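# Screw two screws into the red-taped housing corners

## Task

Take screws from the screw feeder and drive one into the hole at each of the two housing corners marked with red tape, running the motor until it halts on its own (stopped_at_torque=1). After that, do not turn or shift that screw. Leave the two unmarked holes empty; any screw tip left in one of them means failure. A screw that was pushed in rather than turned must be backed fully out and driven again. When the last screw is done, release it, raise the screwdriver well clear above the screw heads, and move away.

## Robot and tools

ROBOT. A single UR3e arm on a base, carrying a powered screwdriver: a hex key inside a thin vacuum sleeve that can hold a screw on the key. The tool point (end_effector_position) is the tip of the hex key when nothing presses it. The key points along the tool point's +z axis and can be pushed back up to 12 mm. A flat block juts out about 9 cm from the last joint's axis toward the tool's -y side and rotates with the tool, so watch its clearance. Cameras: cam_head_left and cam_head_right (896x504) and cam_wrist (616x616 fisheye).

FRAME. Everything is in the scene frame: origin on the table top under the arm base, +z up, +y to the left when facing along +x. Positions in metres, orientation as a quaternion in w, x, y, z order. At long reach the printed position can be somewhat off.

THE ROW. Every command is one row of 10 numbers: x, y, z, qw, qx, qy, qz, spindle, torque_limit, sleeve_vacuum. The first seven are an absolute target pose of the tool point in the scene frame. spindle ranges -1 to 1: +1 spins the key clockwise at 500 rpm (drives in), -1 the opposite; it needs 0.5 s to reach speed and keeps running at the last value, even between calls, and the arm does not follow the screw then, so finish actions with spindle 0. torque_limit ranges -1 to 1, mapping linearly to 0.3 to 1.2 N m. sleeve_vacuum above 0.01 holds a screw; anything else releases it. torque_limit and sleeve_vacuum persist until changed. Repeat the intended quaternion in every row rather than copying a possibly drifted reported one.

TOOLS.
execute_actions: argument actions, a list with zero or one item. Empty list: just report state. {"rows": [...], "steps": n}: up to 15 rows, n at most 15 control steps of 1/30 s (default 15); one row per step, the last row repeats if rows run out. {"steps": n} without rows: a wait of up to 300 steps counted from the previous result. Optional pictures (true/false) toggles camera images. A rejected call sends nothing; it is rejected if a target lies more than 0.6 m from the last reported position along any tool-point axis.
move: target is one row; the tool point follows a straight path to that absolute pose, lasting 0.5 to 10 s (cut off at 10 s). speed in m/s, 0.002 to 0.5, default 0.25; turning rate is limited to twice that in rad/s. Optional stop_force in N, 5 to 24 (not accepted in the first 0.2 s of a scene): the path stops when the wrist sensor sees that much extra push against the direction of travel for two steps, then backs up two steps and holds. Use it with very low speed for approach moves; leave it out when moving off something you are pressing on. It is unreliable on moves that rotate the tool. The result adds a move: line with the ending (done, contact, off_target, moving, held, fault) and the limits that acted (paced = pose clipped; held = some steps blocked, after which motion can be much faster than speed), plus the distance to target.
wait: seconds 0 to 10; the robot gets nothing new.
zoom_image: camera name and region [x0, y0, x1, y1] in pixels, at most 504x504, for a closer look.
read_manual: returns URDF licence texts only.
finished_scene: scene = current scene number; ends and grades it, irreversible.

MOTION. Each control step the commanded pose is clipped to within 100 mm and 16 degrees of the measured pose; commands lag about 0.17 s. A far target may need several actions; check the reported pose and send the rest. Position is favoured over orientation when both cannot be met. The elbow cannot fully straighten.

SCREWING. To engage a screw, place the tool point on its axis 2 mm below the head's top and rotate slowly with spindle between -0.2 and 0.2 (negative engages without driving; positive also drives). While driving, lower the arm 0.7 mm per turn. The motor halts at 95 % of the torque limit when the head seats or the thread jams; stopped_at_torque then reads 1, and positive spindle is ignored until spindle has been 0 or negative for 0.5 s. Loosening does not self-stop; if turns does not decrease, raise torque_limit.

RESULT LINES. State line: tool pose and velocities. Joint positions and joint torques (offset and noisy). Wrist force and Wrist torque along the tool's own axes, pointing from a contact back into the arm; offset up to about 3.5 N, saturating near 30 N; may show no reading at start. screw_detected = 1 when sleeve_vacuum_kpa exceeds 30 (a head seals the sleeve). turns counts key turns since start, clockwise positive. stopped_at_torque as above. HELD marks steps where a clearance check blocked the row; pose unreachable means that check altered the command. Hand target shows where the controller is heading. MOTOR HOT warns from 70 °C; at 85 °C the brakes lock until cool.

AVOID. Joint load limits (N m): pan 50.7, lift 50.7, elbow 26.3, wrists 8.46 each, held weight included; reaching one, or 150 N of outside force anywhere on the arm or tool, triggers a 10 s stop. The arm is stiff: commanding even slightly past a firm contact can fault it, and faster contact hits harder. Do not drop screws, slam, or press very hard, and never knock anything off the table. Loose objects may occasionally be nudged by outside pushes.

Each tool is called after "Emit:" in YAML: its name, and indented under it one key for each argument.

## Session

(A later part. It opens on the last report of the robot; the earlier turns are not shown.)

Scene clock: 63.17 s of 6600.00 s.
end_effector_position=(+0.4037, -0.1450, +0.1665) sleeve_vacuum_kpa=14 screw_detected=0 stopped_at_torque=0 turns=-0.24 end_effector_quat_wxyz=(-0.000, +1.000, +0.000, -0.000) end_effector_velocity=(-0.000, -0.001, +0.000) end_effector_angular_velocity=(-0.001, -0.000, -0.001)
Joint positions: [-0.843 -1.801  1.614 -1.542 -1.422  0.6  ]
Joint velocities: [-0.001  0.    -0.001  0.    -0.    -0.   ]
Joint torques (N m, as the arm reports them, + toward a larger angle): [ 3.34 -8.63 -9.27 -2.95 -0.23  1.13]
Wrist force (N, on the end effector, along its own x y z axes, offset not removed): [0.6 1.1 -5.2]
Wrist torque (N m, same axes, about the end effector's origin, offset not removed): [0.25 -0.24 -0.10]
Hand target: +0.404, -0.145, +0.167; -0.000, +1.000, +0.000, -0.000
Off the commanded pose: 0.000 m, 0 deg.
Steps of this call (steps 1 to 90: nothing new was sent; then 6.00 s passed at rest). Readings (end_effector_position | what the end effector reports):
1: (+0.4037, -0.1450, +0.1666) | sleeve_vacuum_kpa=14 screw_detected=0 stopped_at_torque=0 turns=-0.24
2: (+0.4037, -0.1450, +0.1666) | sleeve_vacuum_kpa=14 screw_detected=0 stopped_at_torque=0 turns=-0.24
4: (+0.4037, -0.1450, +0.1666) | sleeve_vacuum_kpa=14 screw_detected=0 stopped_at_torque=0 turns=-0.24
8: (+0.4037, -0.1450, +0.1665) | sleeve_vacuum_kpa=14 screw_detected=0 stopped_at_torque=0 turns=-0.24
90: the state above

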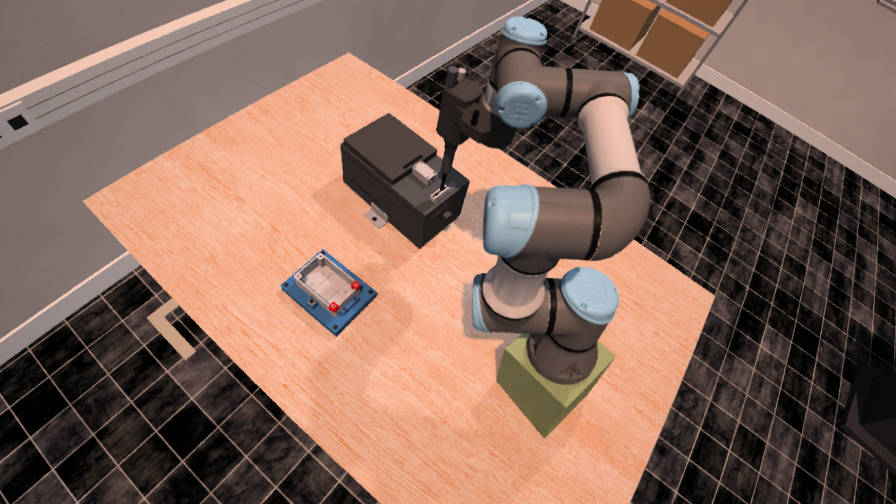

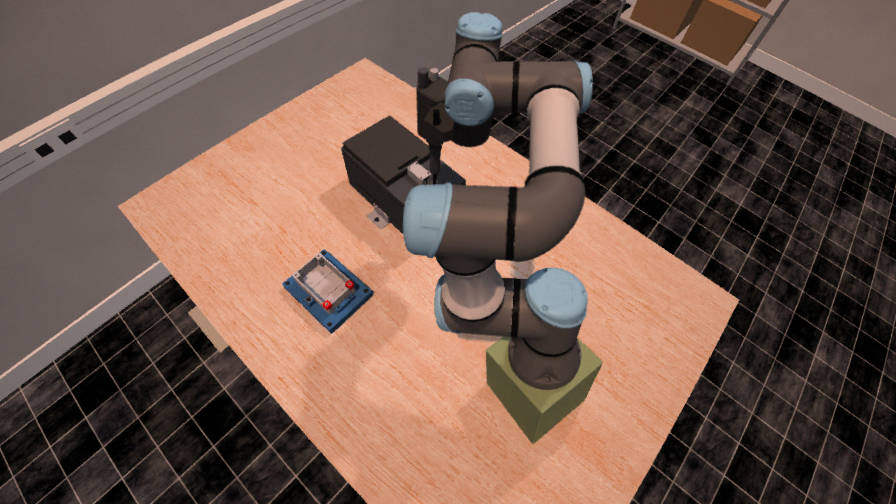

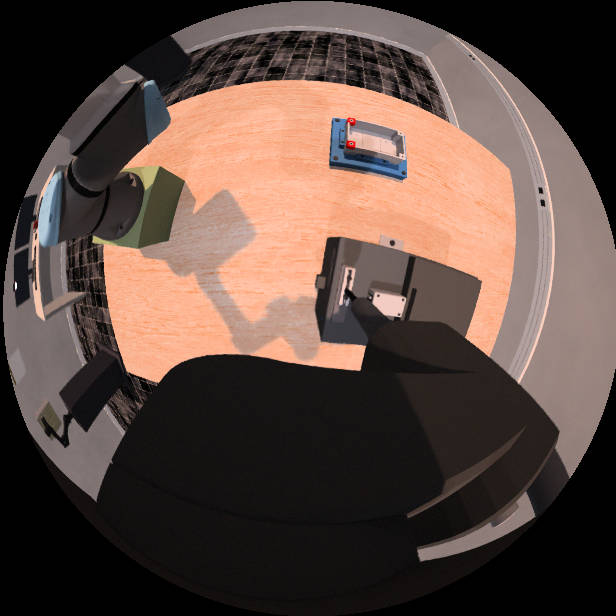

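Emit:
execute_actions:
  actions:
    - {"rows":[[0.4035,-0.1450,0.169,0,1,0,0,0,0,1],[0.4035,-0.1450,0.169,0,1,0,0,0,0,1],[0.4035,-0.1450,0.169,0,1,0,0,0,0,1],[0.4035,-0.1450,0.169,0,1,0,0,0,0,1],[0.4035,-0.1450,0.169,0,1,0,0,0,0,1],[0.4035,-0.1450,0.169,0,1,0,0,0,0,1],[0.4035,-0.1450,0.169,0,1,0,0,0,0,1],[0.4035,-0.1450,0.168,0,1,0,0,0,0,1],[0.4035,-0.1450,0.167,0,1,0,0,-0.05,0,1],[0.4035,-0.1450,0.166,0,1,0,0,-0.05,0,1],[0.4035,-0.1450,0.1658,0,1,0,0,-0.05,0,1],[0.4035,-0.1450,0.1658,0,1,0,0,-0.05,0,1],[0.4035,-0.1450,0.1658,0,1,0,0,-0.05,0,1],[0.4035,-0.1450,0.1658,0,1,0,0,-0.05,0,1],[0.4035,-0.1450,0.1658,0,1,0,0,0,0,1]]}
  pictures: false

Emit:
execute_actions:
  actions:
    - {"rows":[[0.4035,-0.1450,0.1658,0,1,0,0,-0.05,0,1],[0.4035,-0.1450,0.1658,0,1,0,0,-0.05,0,1],[0.4035,-0.1450,0.1658,0,1,0,0,-0.05,0,1],[0.4035,-0.1450,0.1658,0,1,0,0,-0.05,0,1],[0.4035,-0.1450,0.1658,0,1,0,0,-0.05,0,1],[0.4035,-0.1450,0.1658,0,1,0,0,-0.05,0,1],[0.4035,-0.1450,0.1658,0,1,0,0,0,0,1]],"steps":10}

Emit:
zoom_image:
  camera: "cam_wrist"
  region: [328, 274, 368, 309]

Scene clock: 69.63 s of 6600.00 s.
end_effector_position=(+0.4036, -0.1451, +0.1664) sleeve_vacuum_kpa=14 screw_detected=0 stopped_at_torque=0 turns=-0.32 end_effector_quat_wxyz=(+0.000, +1.000, -0.000, +0.000) end_effector_velocity=(-0.000, +0.000, -0.006) end_effector_angular_velocity=(+0.001, -0.000, -0.002)
Joint positions: [-0.844 -1.802  1.616 -1.543 -1.422  0.599]
Joint velocities: [ 0.004  0.001  0.028 -0.028  0.     0.005]
Joint torques (N m, as the arm reports them, + toward a larger angle): [ 3.72 -8.63 -9.41 -3.34  0.87  1.07]
Wrist force (N, on the end effector, along its own x y z axes, offset not removed): [2.3 2.0 -4.8]
Wrist torque (N m, same axes, about the end effector's origin, offset not removed): [0.60 -0.76 -0.10]
Hand target: +0.403, -0.145, +0.166; -0.000, +1.000, +0.000, -0.000
Off the commanded pose: 0.001 m, 0 deg.
Steps of this call (steps 1 to 90: nothing new was sent; then 2.97 s passed at rest; steps 91 to 105: all 15 steps of this action). Readings (end_effector_position | what the end effector reports):
91: (+0.4037, -0.1450, +0.1665) | sleeve_vacuum_kpa=14 screw_detected=0 stopped_at_torque=0 turns=-0.24
92: (+0.4036, -0.1449, +0.1667) | sleeve_vacuum_kpa=14 screw_detected=0 stopped_at_torque=0 turns=-0.24
94: (+0.4035, -0.1449, +0.1677) | sleeve_vacuum_kpa=14 screw_detected=0 stopped_at_torque=0 turns=-0.24
98: (+0.4034, -0.1449, +0.1686) | sleeve_vacuum_kpa=14 screw_detected=0 stopped_at_torque=0 turns=-0.24
105: the state above

Scene clock: 69.97 s of 6600.00 s.
end_effector_position=(+0.4035, -0.1450, +0.1658) sleeve_vacuum_kpa=40 screw_detected=1 stopped_at_torque=0 turns=-0.40 end_effector_quat_wxyz=(-0.000, +1.000, -0.000, +0.000) end_effector_velocity=(-0.000, -0.000, -0.000) end_effector_angular_velocity=(-0.000, -0.000, +0.001)
Joint positions: [-0.843 -1.801  1.619 -1.546 -1.422  0.599]
Joint velocities: [-0.     0.     0.    -0.001 -0.    -0.001]
Joint torques (N m, as the arm reports them, + toward a larger angle): [ 3.6  -9.24 -9.39 -3.49  0.02  1.08]
Wrist force (N, on the end effector, along its own x y z axes, offset not removed): [0.4 0.7 -6.1]
Wrist torque (N m, same axes, about the end effector's origin, offset not removed): [0.11 -0.47 -0.14]
Hand target: +0.403, -0.145, +0.166; -0.000, +1.000, +0.000, -0.000
Off the commanded pose: 0.000 m, 0 deg.
Steps of this call (steps 1 to 10: all 10 steps of this action). Readings (end_effector_position | what the end effector reports):
1: (+0.4036, -0.1451, +0.1662) | sleeve_vacuum_kpa=14 screw_detected=0 stopped_at_torque=0 turns=-0.33
2: (+0.4035, -0.1450, +0.1661) | sleeve_vacuum_kpa=40 screw_detected=1 stopped_at_torque=0 turns=-0.35
4: (+0.4035, -0.1450, +0.1659) | sleeve_vacuum_kpa=40 screw_detected=1 stopped_at_torque=0 turns=-0.38
8: (+0.4035, -0.1450, +0.1658) | sleeve_vacuum_kpa=40 screw_detected=1 stopped_at_torque=0 turns=-0.40
10: the state above

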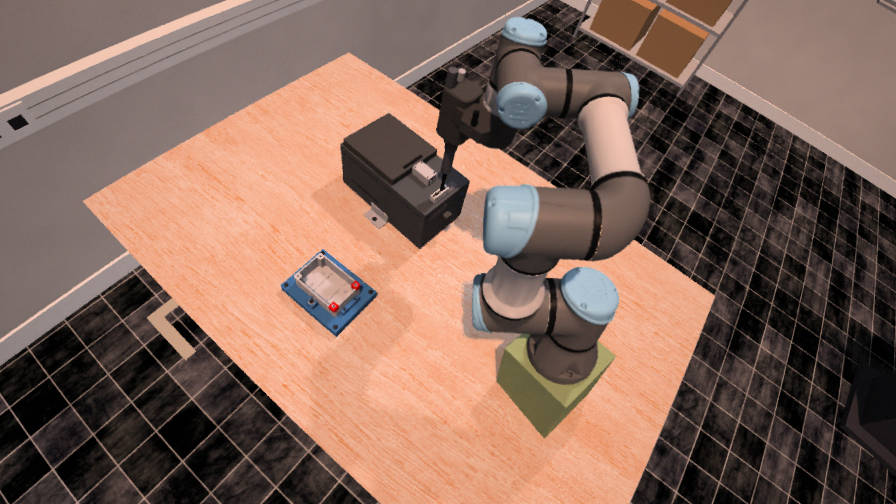

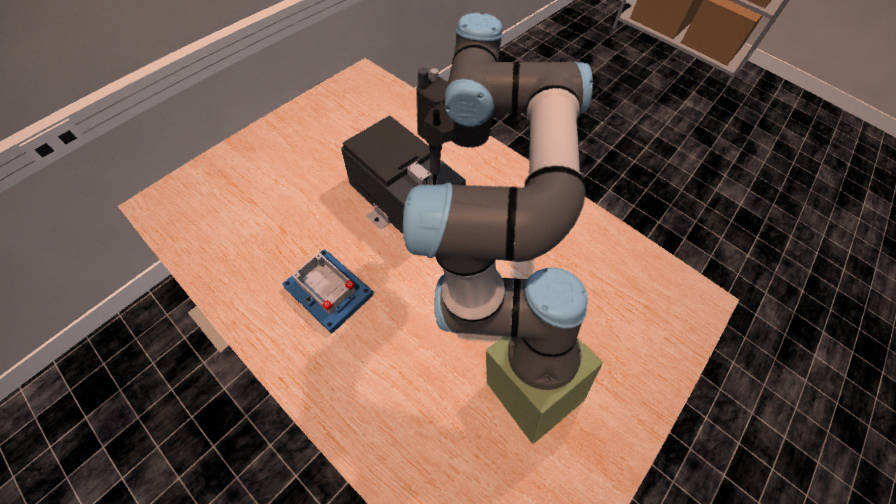

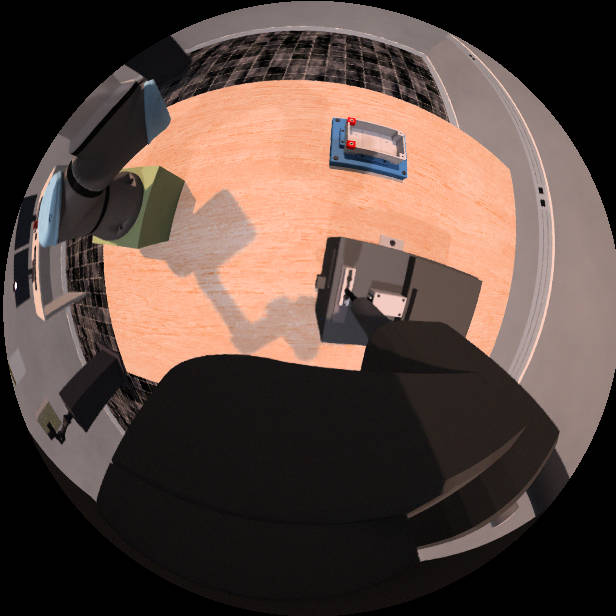

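Region (328, 274, 368, 309) of cam_wrist's 616x616 image, scaled by 12.600, with more detail than that image has; it fills the top 441 rows of this view, and the rest is white.

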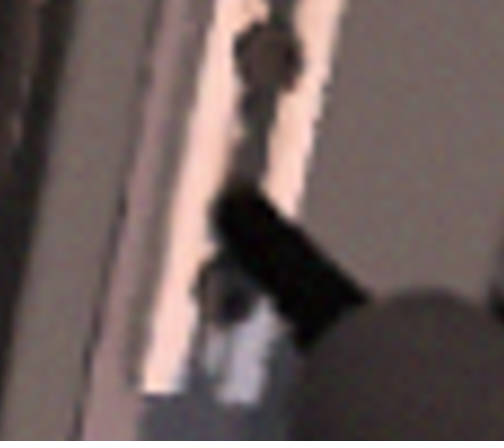

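Emit:
move:
  target: [0.4035,-0.1450,0.225,0,1,0,0,0,0,1]
  speed: 0.08

Emit:
move:
  target: [0.415,0.120,0.09,0,1,0,0,0,0,1]
  speed: 0.22

Emit:
zoom_image:
  camera: "cam_wrist"
  region: [308, 254, 388, 324]

Scene clock: 77.43 s of 6600.00 s.
end_effector_position=(+0.4035, -0.1450, +0.2249) sleeve_vacuum_kpa=39 screw_detected=1 stopped_at_torque=0 turns=-0.40 end_effector_quat_wxyz=(+0.000, +1.000, -0.000, +0.000) end_effector_velocity=(-0.000, -0.001, +0.002) end_effector_angular_velocity=(+0.001, +0.003, -0.002)
Joint positions: [-0.882 -1.781  1.315 -1.257 -1.416  0.561]
Joint velocities: [-0.002  0.009 -0.021  0.015 -0.002 -0.001]
Joint torques (N m, as the arm reports them, + toward a larger angle): [ -2.43  -9.5  -15.37  -1.91   0.02  -1.18]
Wrist force (N, on the end effector, along its own x y z axes, offset not removed): [1.0 0.8 -0.9]
Wrist torque (N m, same axes, about the end effector's origin, offset not removed): [0.23 -0.41 -0.09]
Hand target: +0.404, -0.145, +0.225; +0.000, +1.000, -0.000, +0.000
Off the commanded pose: 0.000 m, 0 deg.
After step 90, 3.30 s passed at rest.
move: done

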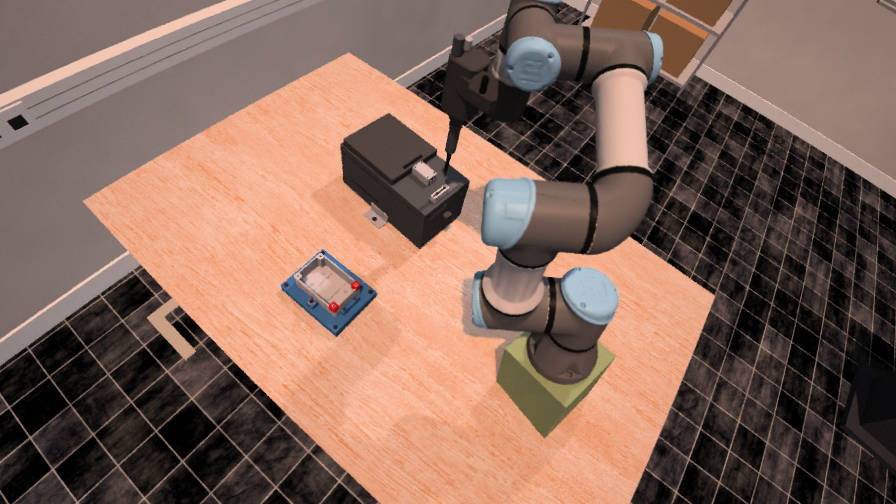

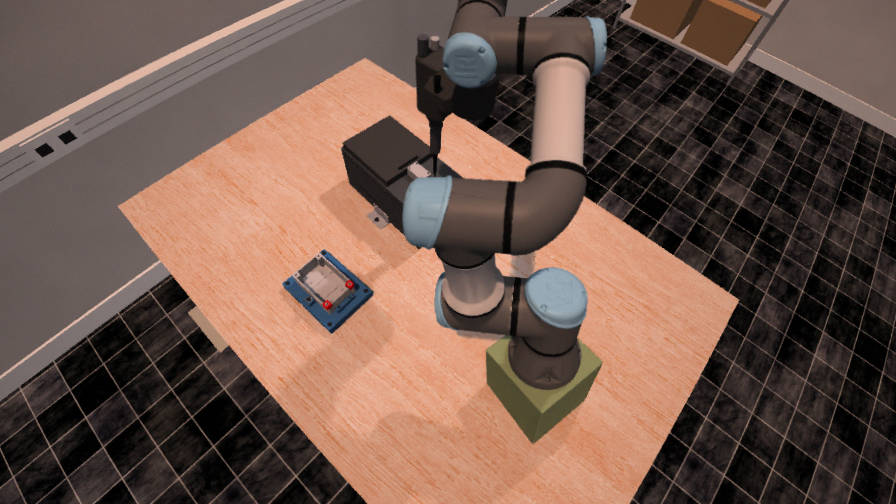

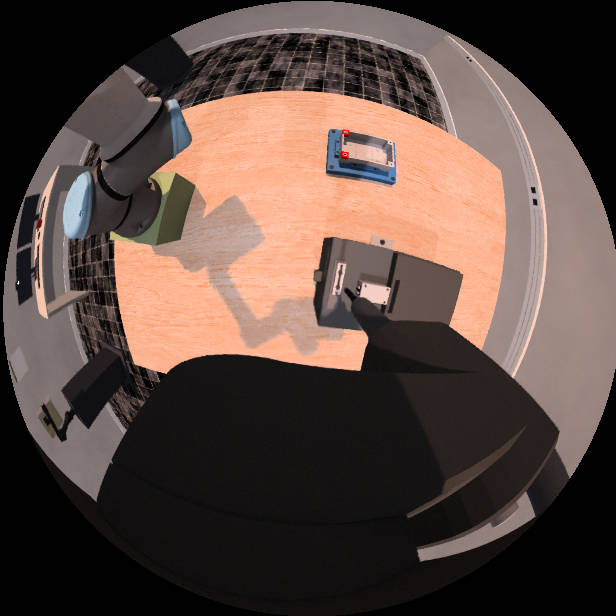

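Scene clock: 79.37 s of 6600.00 s.
end_effector_position=(+0.4146, +0.1195, +0.0901) sleeve_vacuum_kpa=39 screw_detected=1 stopped_at_torque=0 turns=-0.40 end_effector_quat_wxyz=(-0.000, +1.000, +0.000, -0.000) end_effector_velocity=(+0.001, +0.002, -0.001) end_effector_angular_velocity=(-0.006, +0.002, -0.001)
Joint positions: [ 0.155 -1.645  1.908 -2.044 -1.621  1.58 ]
Joint velocities: [ 0.013  0.014 -0.011 -0.    -0.008  0.014]
Joint torques (N m, as the arm reports them, + toward a larger angle): [  6.49 -12.62 -15.3   -4.17  -0.85   1.09]
Wrist force (N, on the end effector, along its own x y z axes, offset not removed): [2.4 0.2 -0.4]
Wrist torque (N m, same axes, about the end effector's origin, offset not removed): [0.05 -0.69 -0.03]
Hand target: +0.415, +0.120, +0.090; +0.000, +1.000, +0.000, -0.000
Off the commanded pose: 0.001 m, 0 deg.
move: done

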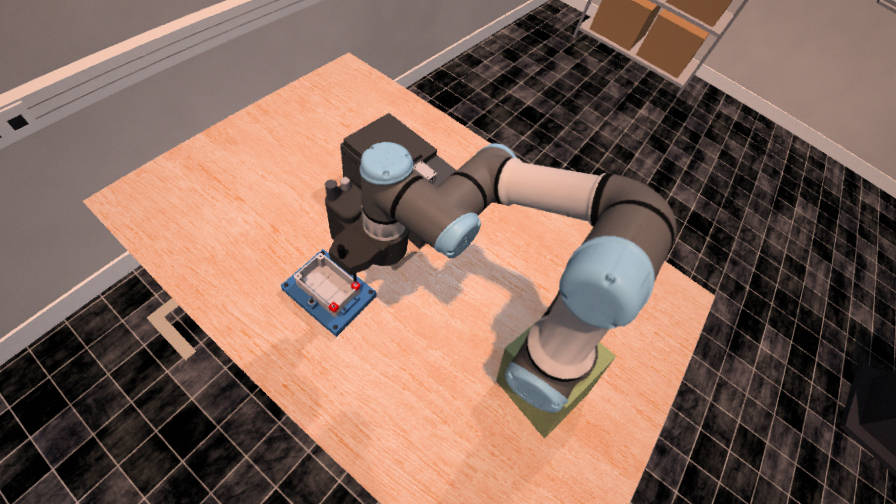

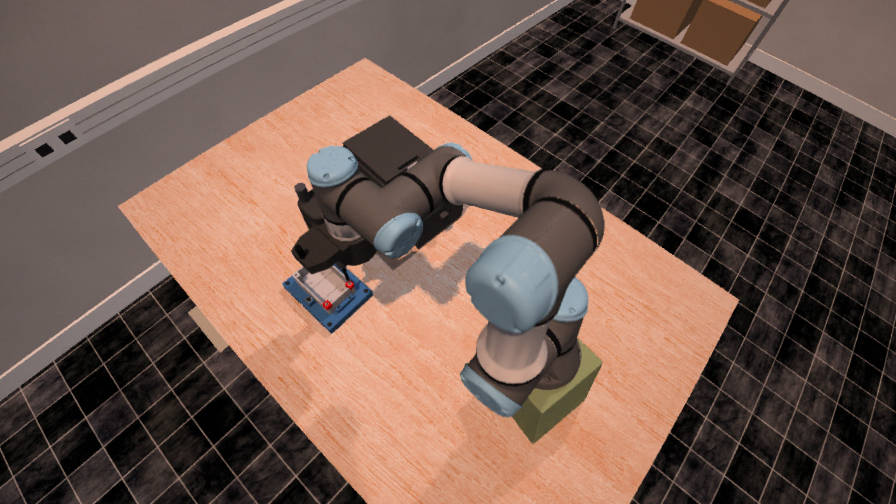

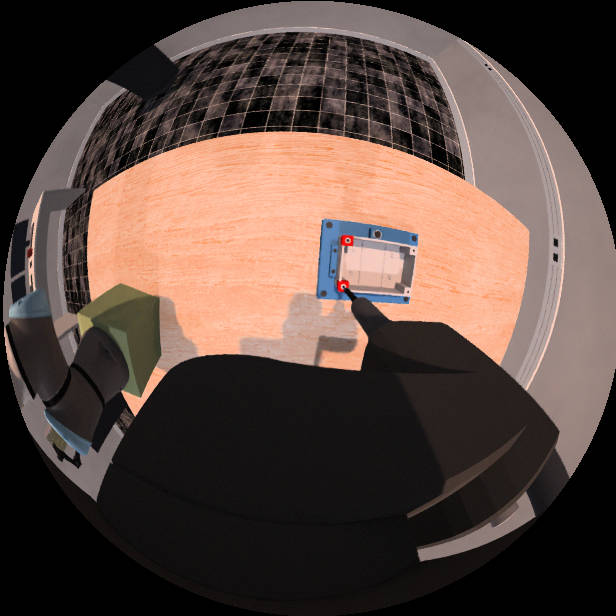

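Region (308, 254, 388, 324) of cam_wrist's 616x616 image, scaled by 6.300, with more detail than that image has; it fills the top 441 rows of this view, and the rest is white.

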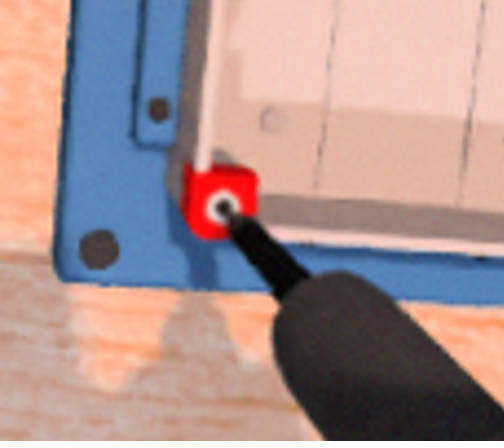

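Emit:
move:
  target: [0.4166,0.1184,0.082,0,1,0,0,0,0,1]
  speed: 0.03

Emit:
zoom_image:
  camera: "cam_wrist"
  region: [328, 274, 368, 309]

Scene clock: 83.90 s of 6600.00 s.
end_effector_position=(+0.4166, +0.1184, +0.0822) sleeve_vacuum_kpa=39 screw_detected=1 stopped_at_torque=0 turns=-0.40 end_effector_quat_wxyz=(+0.000, +1.000, -0.000, -0.000) end_effector_velocity=(+0.001, -0.001, -0.002) end_effector_angular_velocity=(-0.000, -0.001, -0.002)
Joint positions: [ 0.149 -1.624  1.925 -2.082 -1.62   1.575]
Joint velocities: [-0.003  0.004  0.004 -0.009  0.    -0.   ]
Joint torques (N m, as the arm reports them, + toward a larger angle): [ -0.5  -12.25  -9.91  -4.32   0.72  -1.21]
Wrist force (N, on the end effector, along its own x y z axes, offset not removed): [1.9 1.6 -1.1]
Wrist torque (N m, same axes, about the end effector's origin, offset not removed): [0.40 -0.65 -0.21]
Hand target: +0.417, +0.118, +0.082; -0.000, +1.000, -0.000, -0.000
Off the commanded pose: 0.000 m, 0 deg.
After step 90, 0.80 s passed at rest.
move: done

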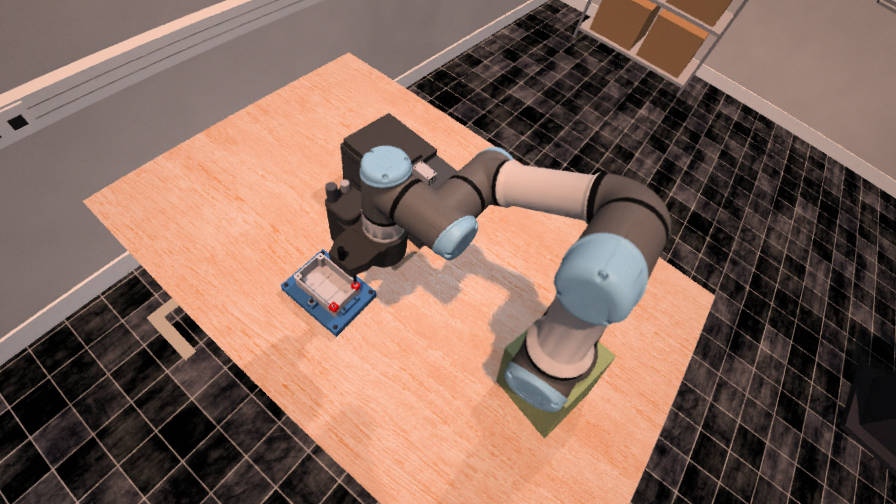

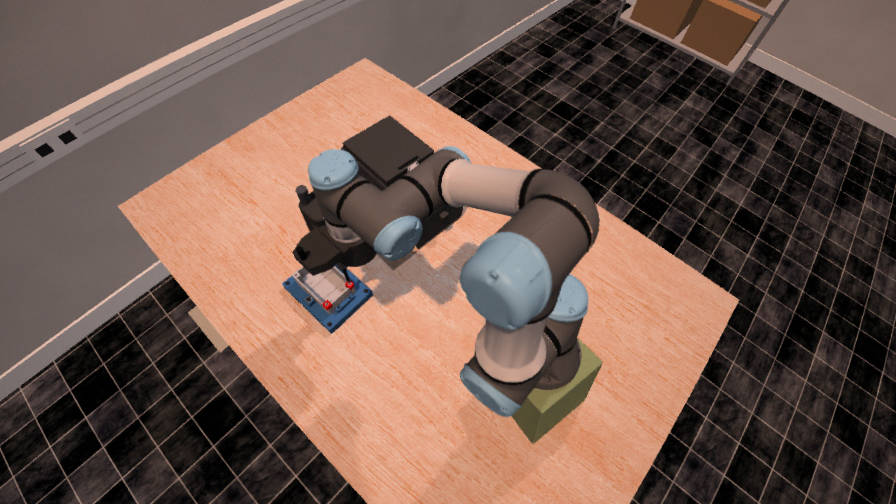

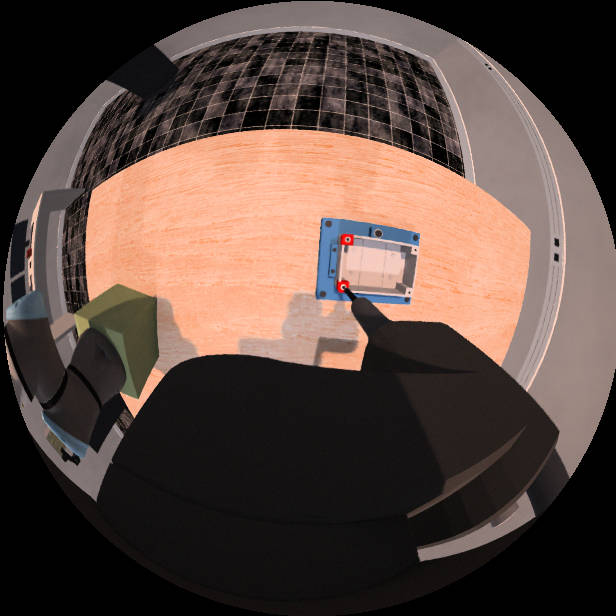

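Region (328, 274, 368, 309) of cam_wrist's 616x616 image, scaled by 12.600, with more detail than that image has; it fills the top 441 rows of this view, and the rest is white.

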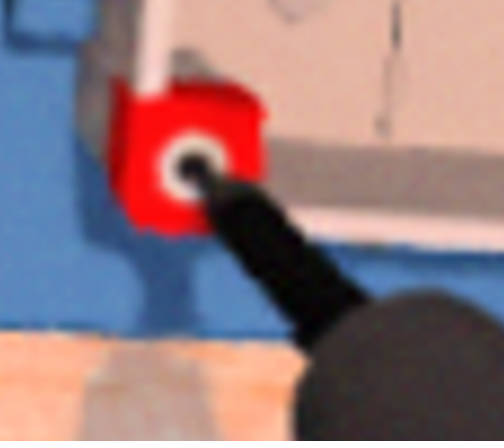

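Emit:
move:
  target: [0.4166,0.1184,0.0735,0,1,0,0,0,0,1]
  speed: 0.015

Emit:
zoom_image:
  camera: "cam_wrist"
  region: [328, 274, 368, 309]

Emit:
move:
  target: [0.4166,0.1184,0.069,0,1,0,0,0,0,1]
  speed: 0.005
  stop_force: 5

Emit:
zoom_image:
  camera: "cam_wrist"
  region: [328, 274, 368, 309]

Scene clock: 90.43 s of 6600.00 s.
end_effector_position=(+0.4166, +0.1184, +0.0736) sleeve_vacuum_kpa=39 screw_detected=1 stopped_at_torque=0 turns=-0.40 end_effector_quat_wxyz=(+0.000, +1.000, -0.000, -0.000) end_effector_velocity=(-0.000, +0.000, -0.002) end_effector_angular_velocity=(+0.000, +0.000, +0.001)
Joint positions: [ 0.148 -1.606  1.949 -2.124 -1.619  1.574]
Joint velocities: [-0.     0.003  0.005 -0.009  0.    -0.001]
Joint torques (N m, as the arm reports them, + toward a larger angle): [ -0.46 -11.05  -8.18  -3.51   0.72  -1.23]
Wrist force (N, on the end effector, along its own x y z axes, offset not removed): [1.5 0.7 -7.8]
Wrist torque (N m, same axes, about the end effector's origin, offset not removed): [0.16 -0.79 -0.09]
Hand target: +0.417, +0.118, +0.074; -0.000, +1.000, -0.000, -0.000
Off the commanded pose: 0.000 m, 0 deg.
After step 90, 2.70 s passed at rest.
move: done

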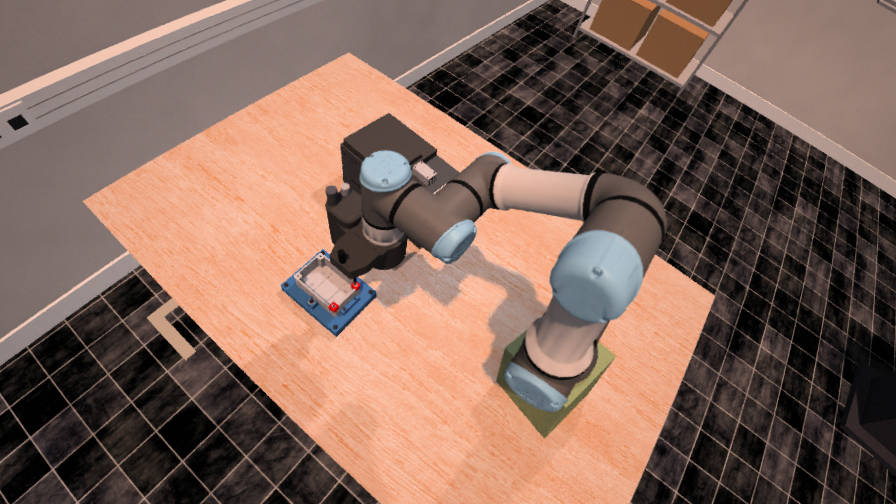

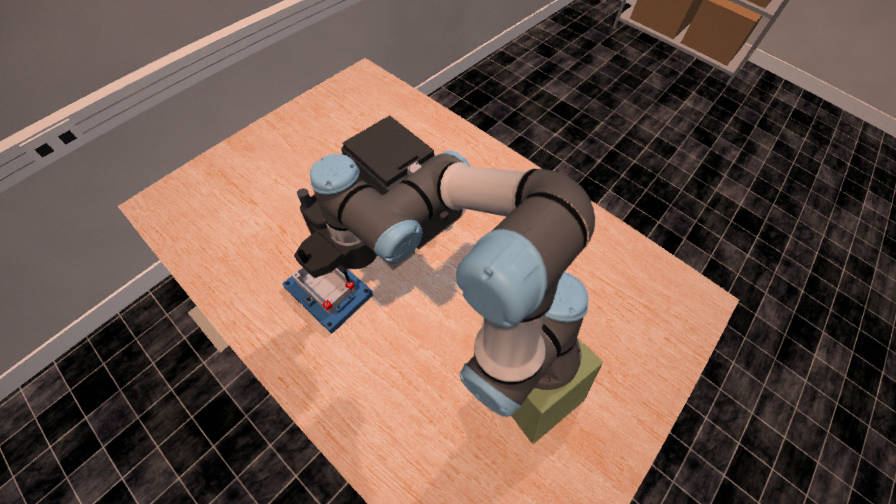

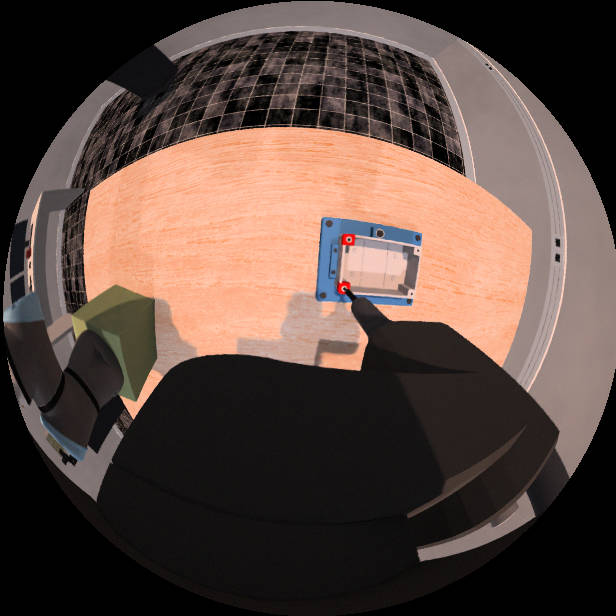

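Region (328, 274, 368, 309) of cam_wrist's 616x616 image, scaled by 12.600, with more detail than that image has; it fills the top 441 rows of this view, and the rest is white.

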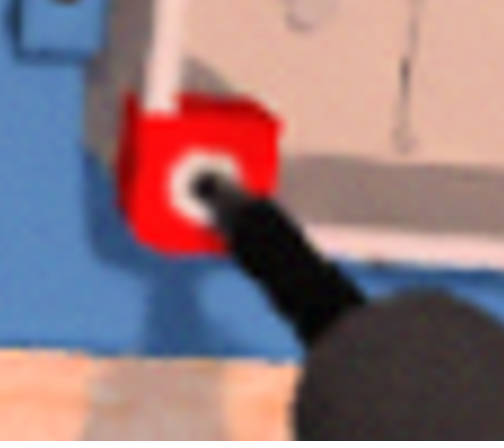

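Scene clock: 91.57 s of 6600.00 s.
end_effector_position=(+0.4166, +0.1184, +0.0691) sleeve_vacuum_kpa=39 screw_detected=1 stopped_at_torque=0 turns=-0.40 end_effector_quat_wxyz=(+0.000, +1.000, +0.000, -0.000) end_effector_velocity=(+0.000, +0.000, -0.001) end_effector_angular_velocity=(-0.000, -0.000, +0.001)
Joint positions: [ 0.147 -1.596  1.961 -2.147 -1.619  1.573]
Joint velocities: [ 0.001  0.002  0.001 -0.003 -0.001  0.   ]
Joint torques (N m, as the arm reports them, + toward a larger angle): [-0.46 -9.9  -7.23 -3.31  0.76 -1.23]
Wrist force (N, on the end effector, along its own x y z axes, offset not removed): [-1.1 0.4 -9.4]
Wrist torque (N m, same axes, about the end effector's origin, offset not removed): [0.10 -0.08 -0.05]
Hand target: +0.417, +0.118, +0.069; -0.000, +1.000, -0.000, -0.000
Off the commanded pose: 0.000 m, 0 deg.
move: done

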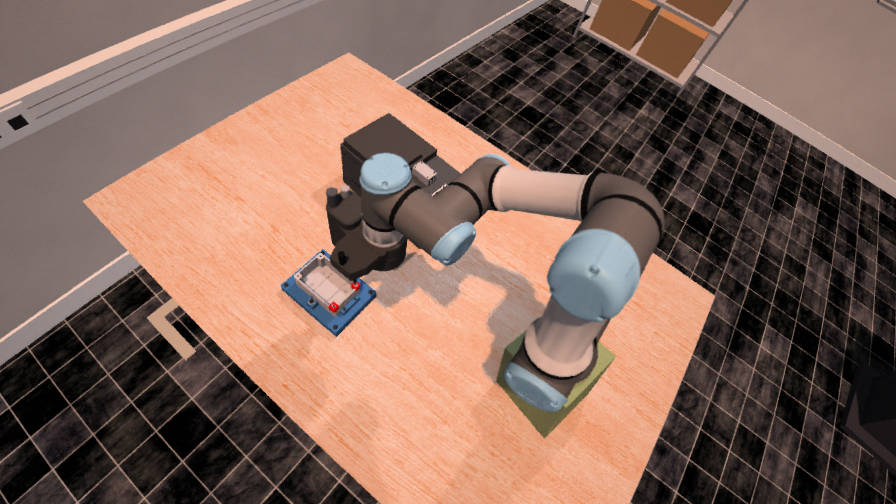

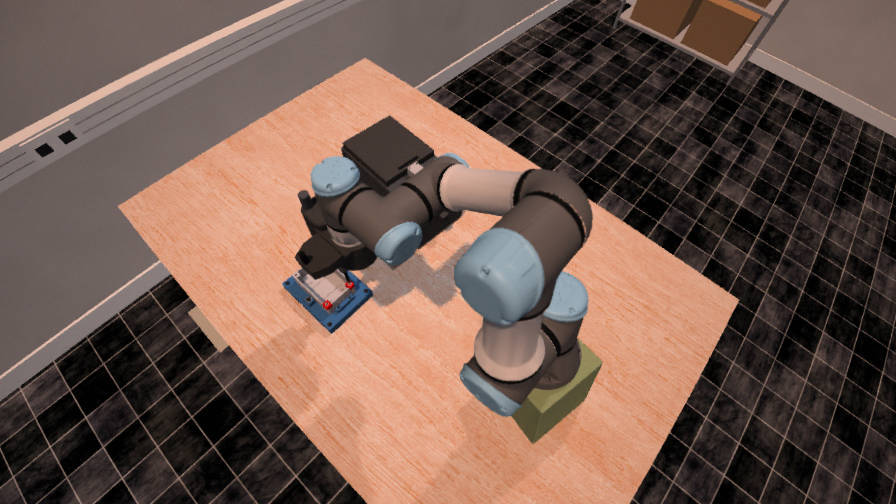

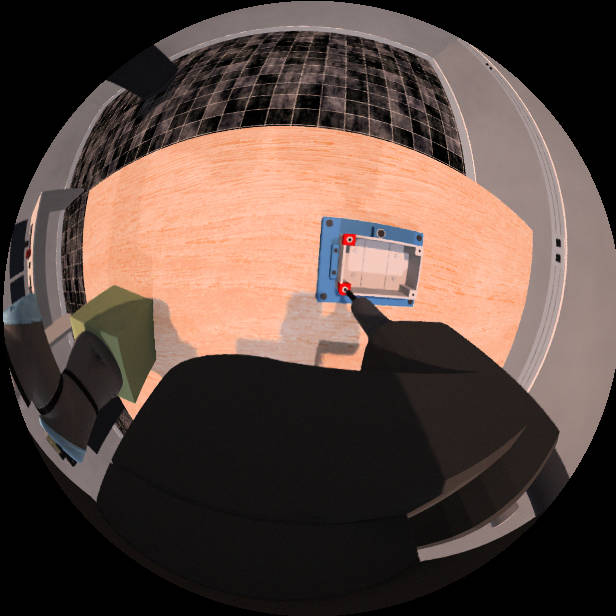

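Region (328, 274, 368, 309) of cam_wrist's 616x616 image, scaled by 12.600, with more detail than that image has; it fills the top 441 rows of this view, and the rest is white.

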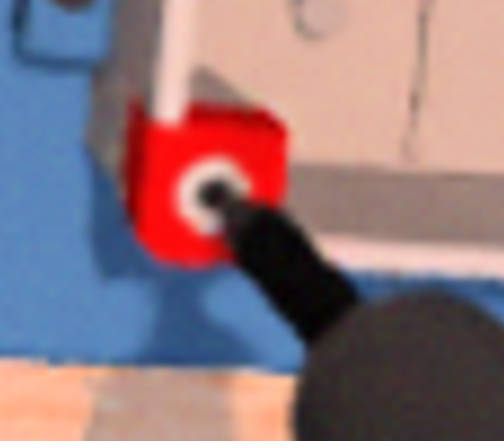

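Emit:
move:
  target: [0.4166,0.1184,0.092,0,1,0,0,0,0,1]
  speed: 0.025

Emit:
zoom_image:
  camera: "cam_wrist"
  region: [328, 274, 368, 309]

Emit:
zoom_image:
  camera: "cam_head_right"
  region: [310, 255, 380, 315]

Scene clock: 100.30 s of 6600.00 s.
end_effector_position=(+0.4166, +0.1184, +0.0918) sleeve_vacuum_kpa=39 screw_detected=1 stopped_at_torque=0 turns=-0.40 end_effector_quat_wxyz=(-0.000, +1.000, +0.000, +0.000) end_effector_velocity=(-0.000, -0.001, +0.002) end_effector_angular_velocity=(-0.001, +0.001, -0.001)
Joint positions: [ 0.151 -1.643  1.897 -2.035 -1.62   1.577]
Joint velocities: [-0.    -0.003 -0.007  0.01  -0.001  0.001]
Joint torques (N m, as the arm reports them, + toward a larger angle): [  5.86 -17.02 -15.02  -2.4   -0.66   1.08]
Wrist force (N, on the end effector, along its own x y z axes, offset not removed): [0.2 -0.4 -0.7]
Wrist torque (N m, same axes, about the end effector's origin, offset not removed): [-0.10 -0.10 -0.04]
Hand target: +0.417, +0.118, +0.092; +0.000, +1.000, +0.000, +0.000
Off the commanded pose: 0.000 m, 0 deg.
After step 90, 4.53 s passed at rest.
move: done

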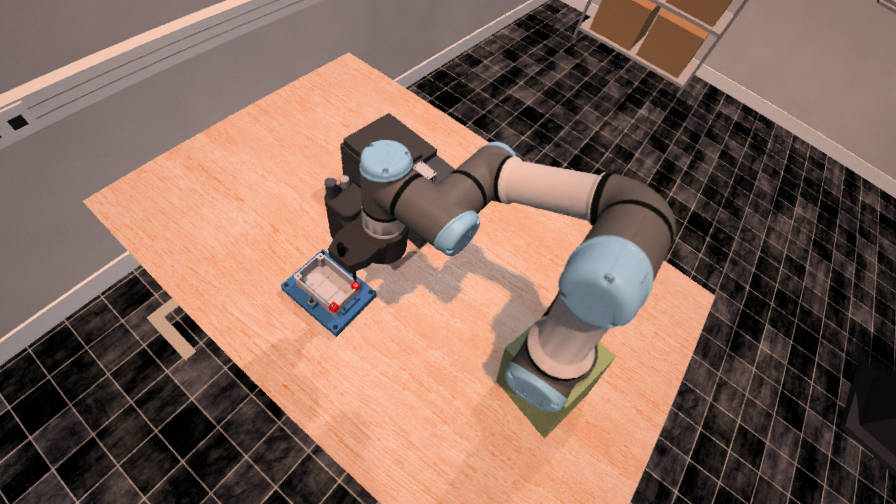

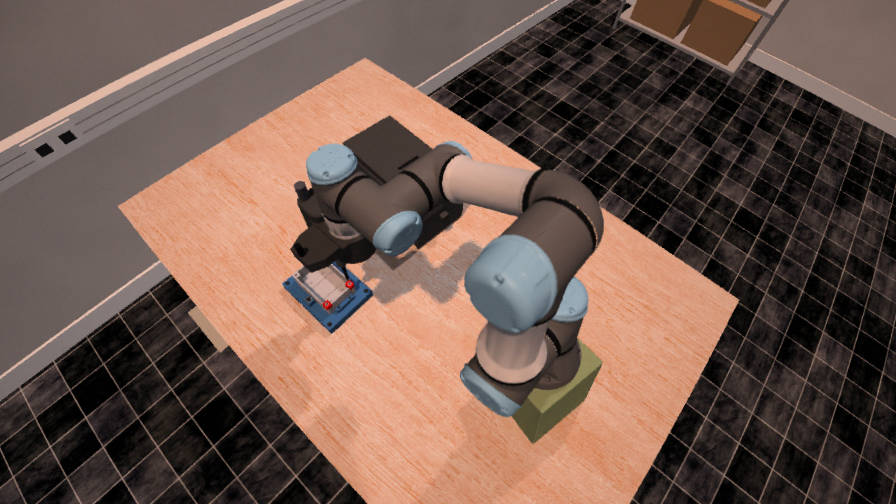

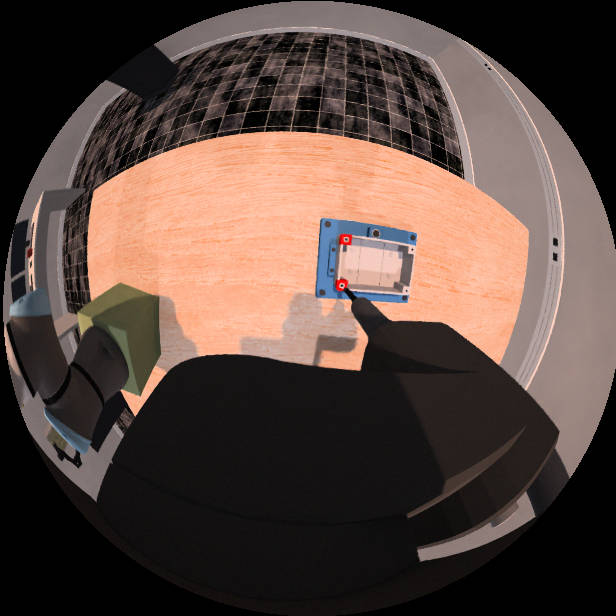

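Region (328, 274, 368, 309) of cam_wrist's 616x616 image, scaled by 12.600, with more detail than that image has; it fills the top 441 rows of this view, and the rest is white.

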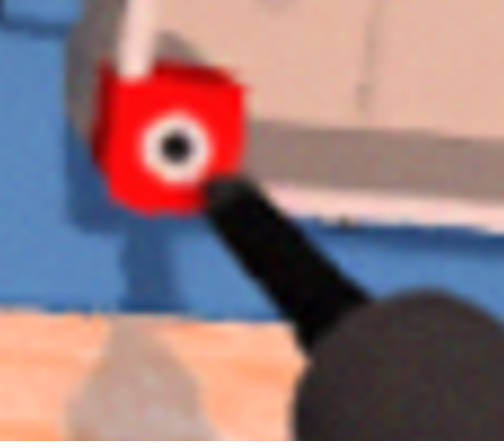

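Region (310, 255, 380, 315) of cam_head_right's 896x504 image, scaled by 7.200, with more detail than that image has; it fills the top 432 rows of this view, and the rest is white.

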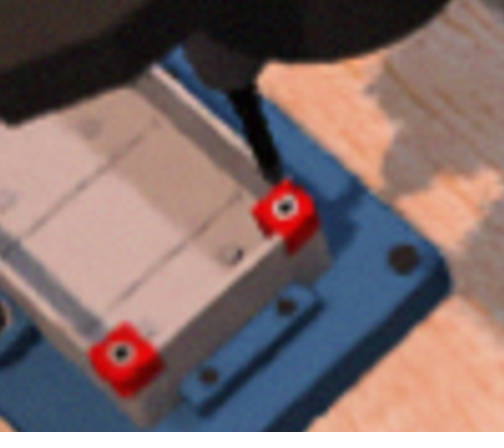

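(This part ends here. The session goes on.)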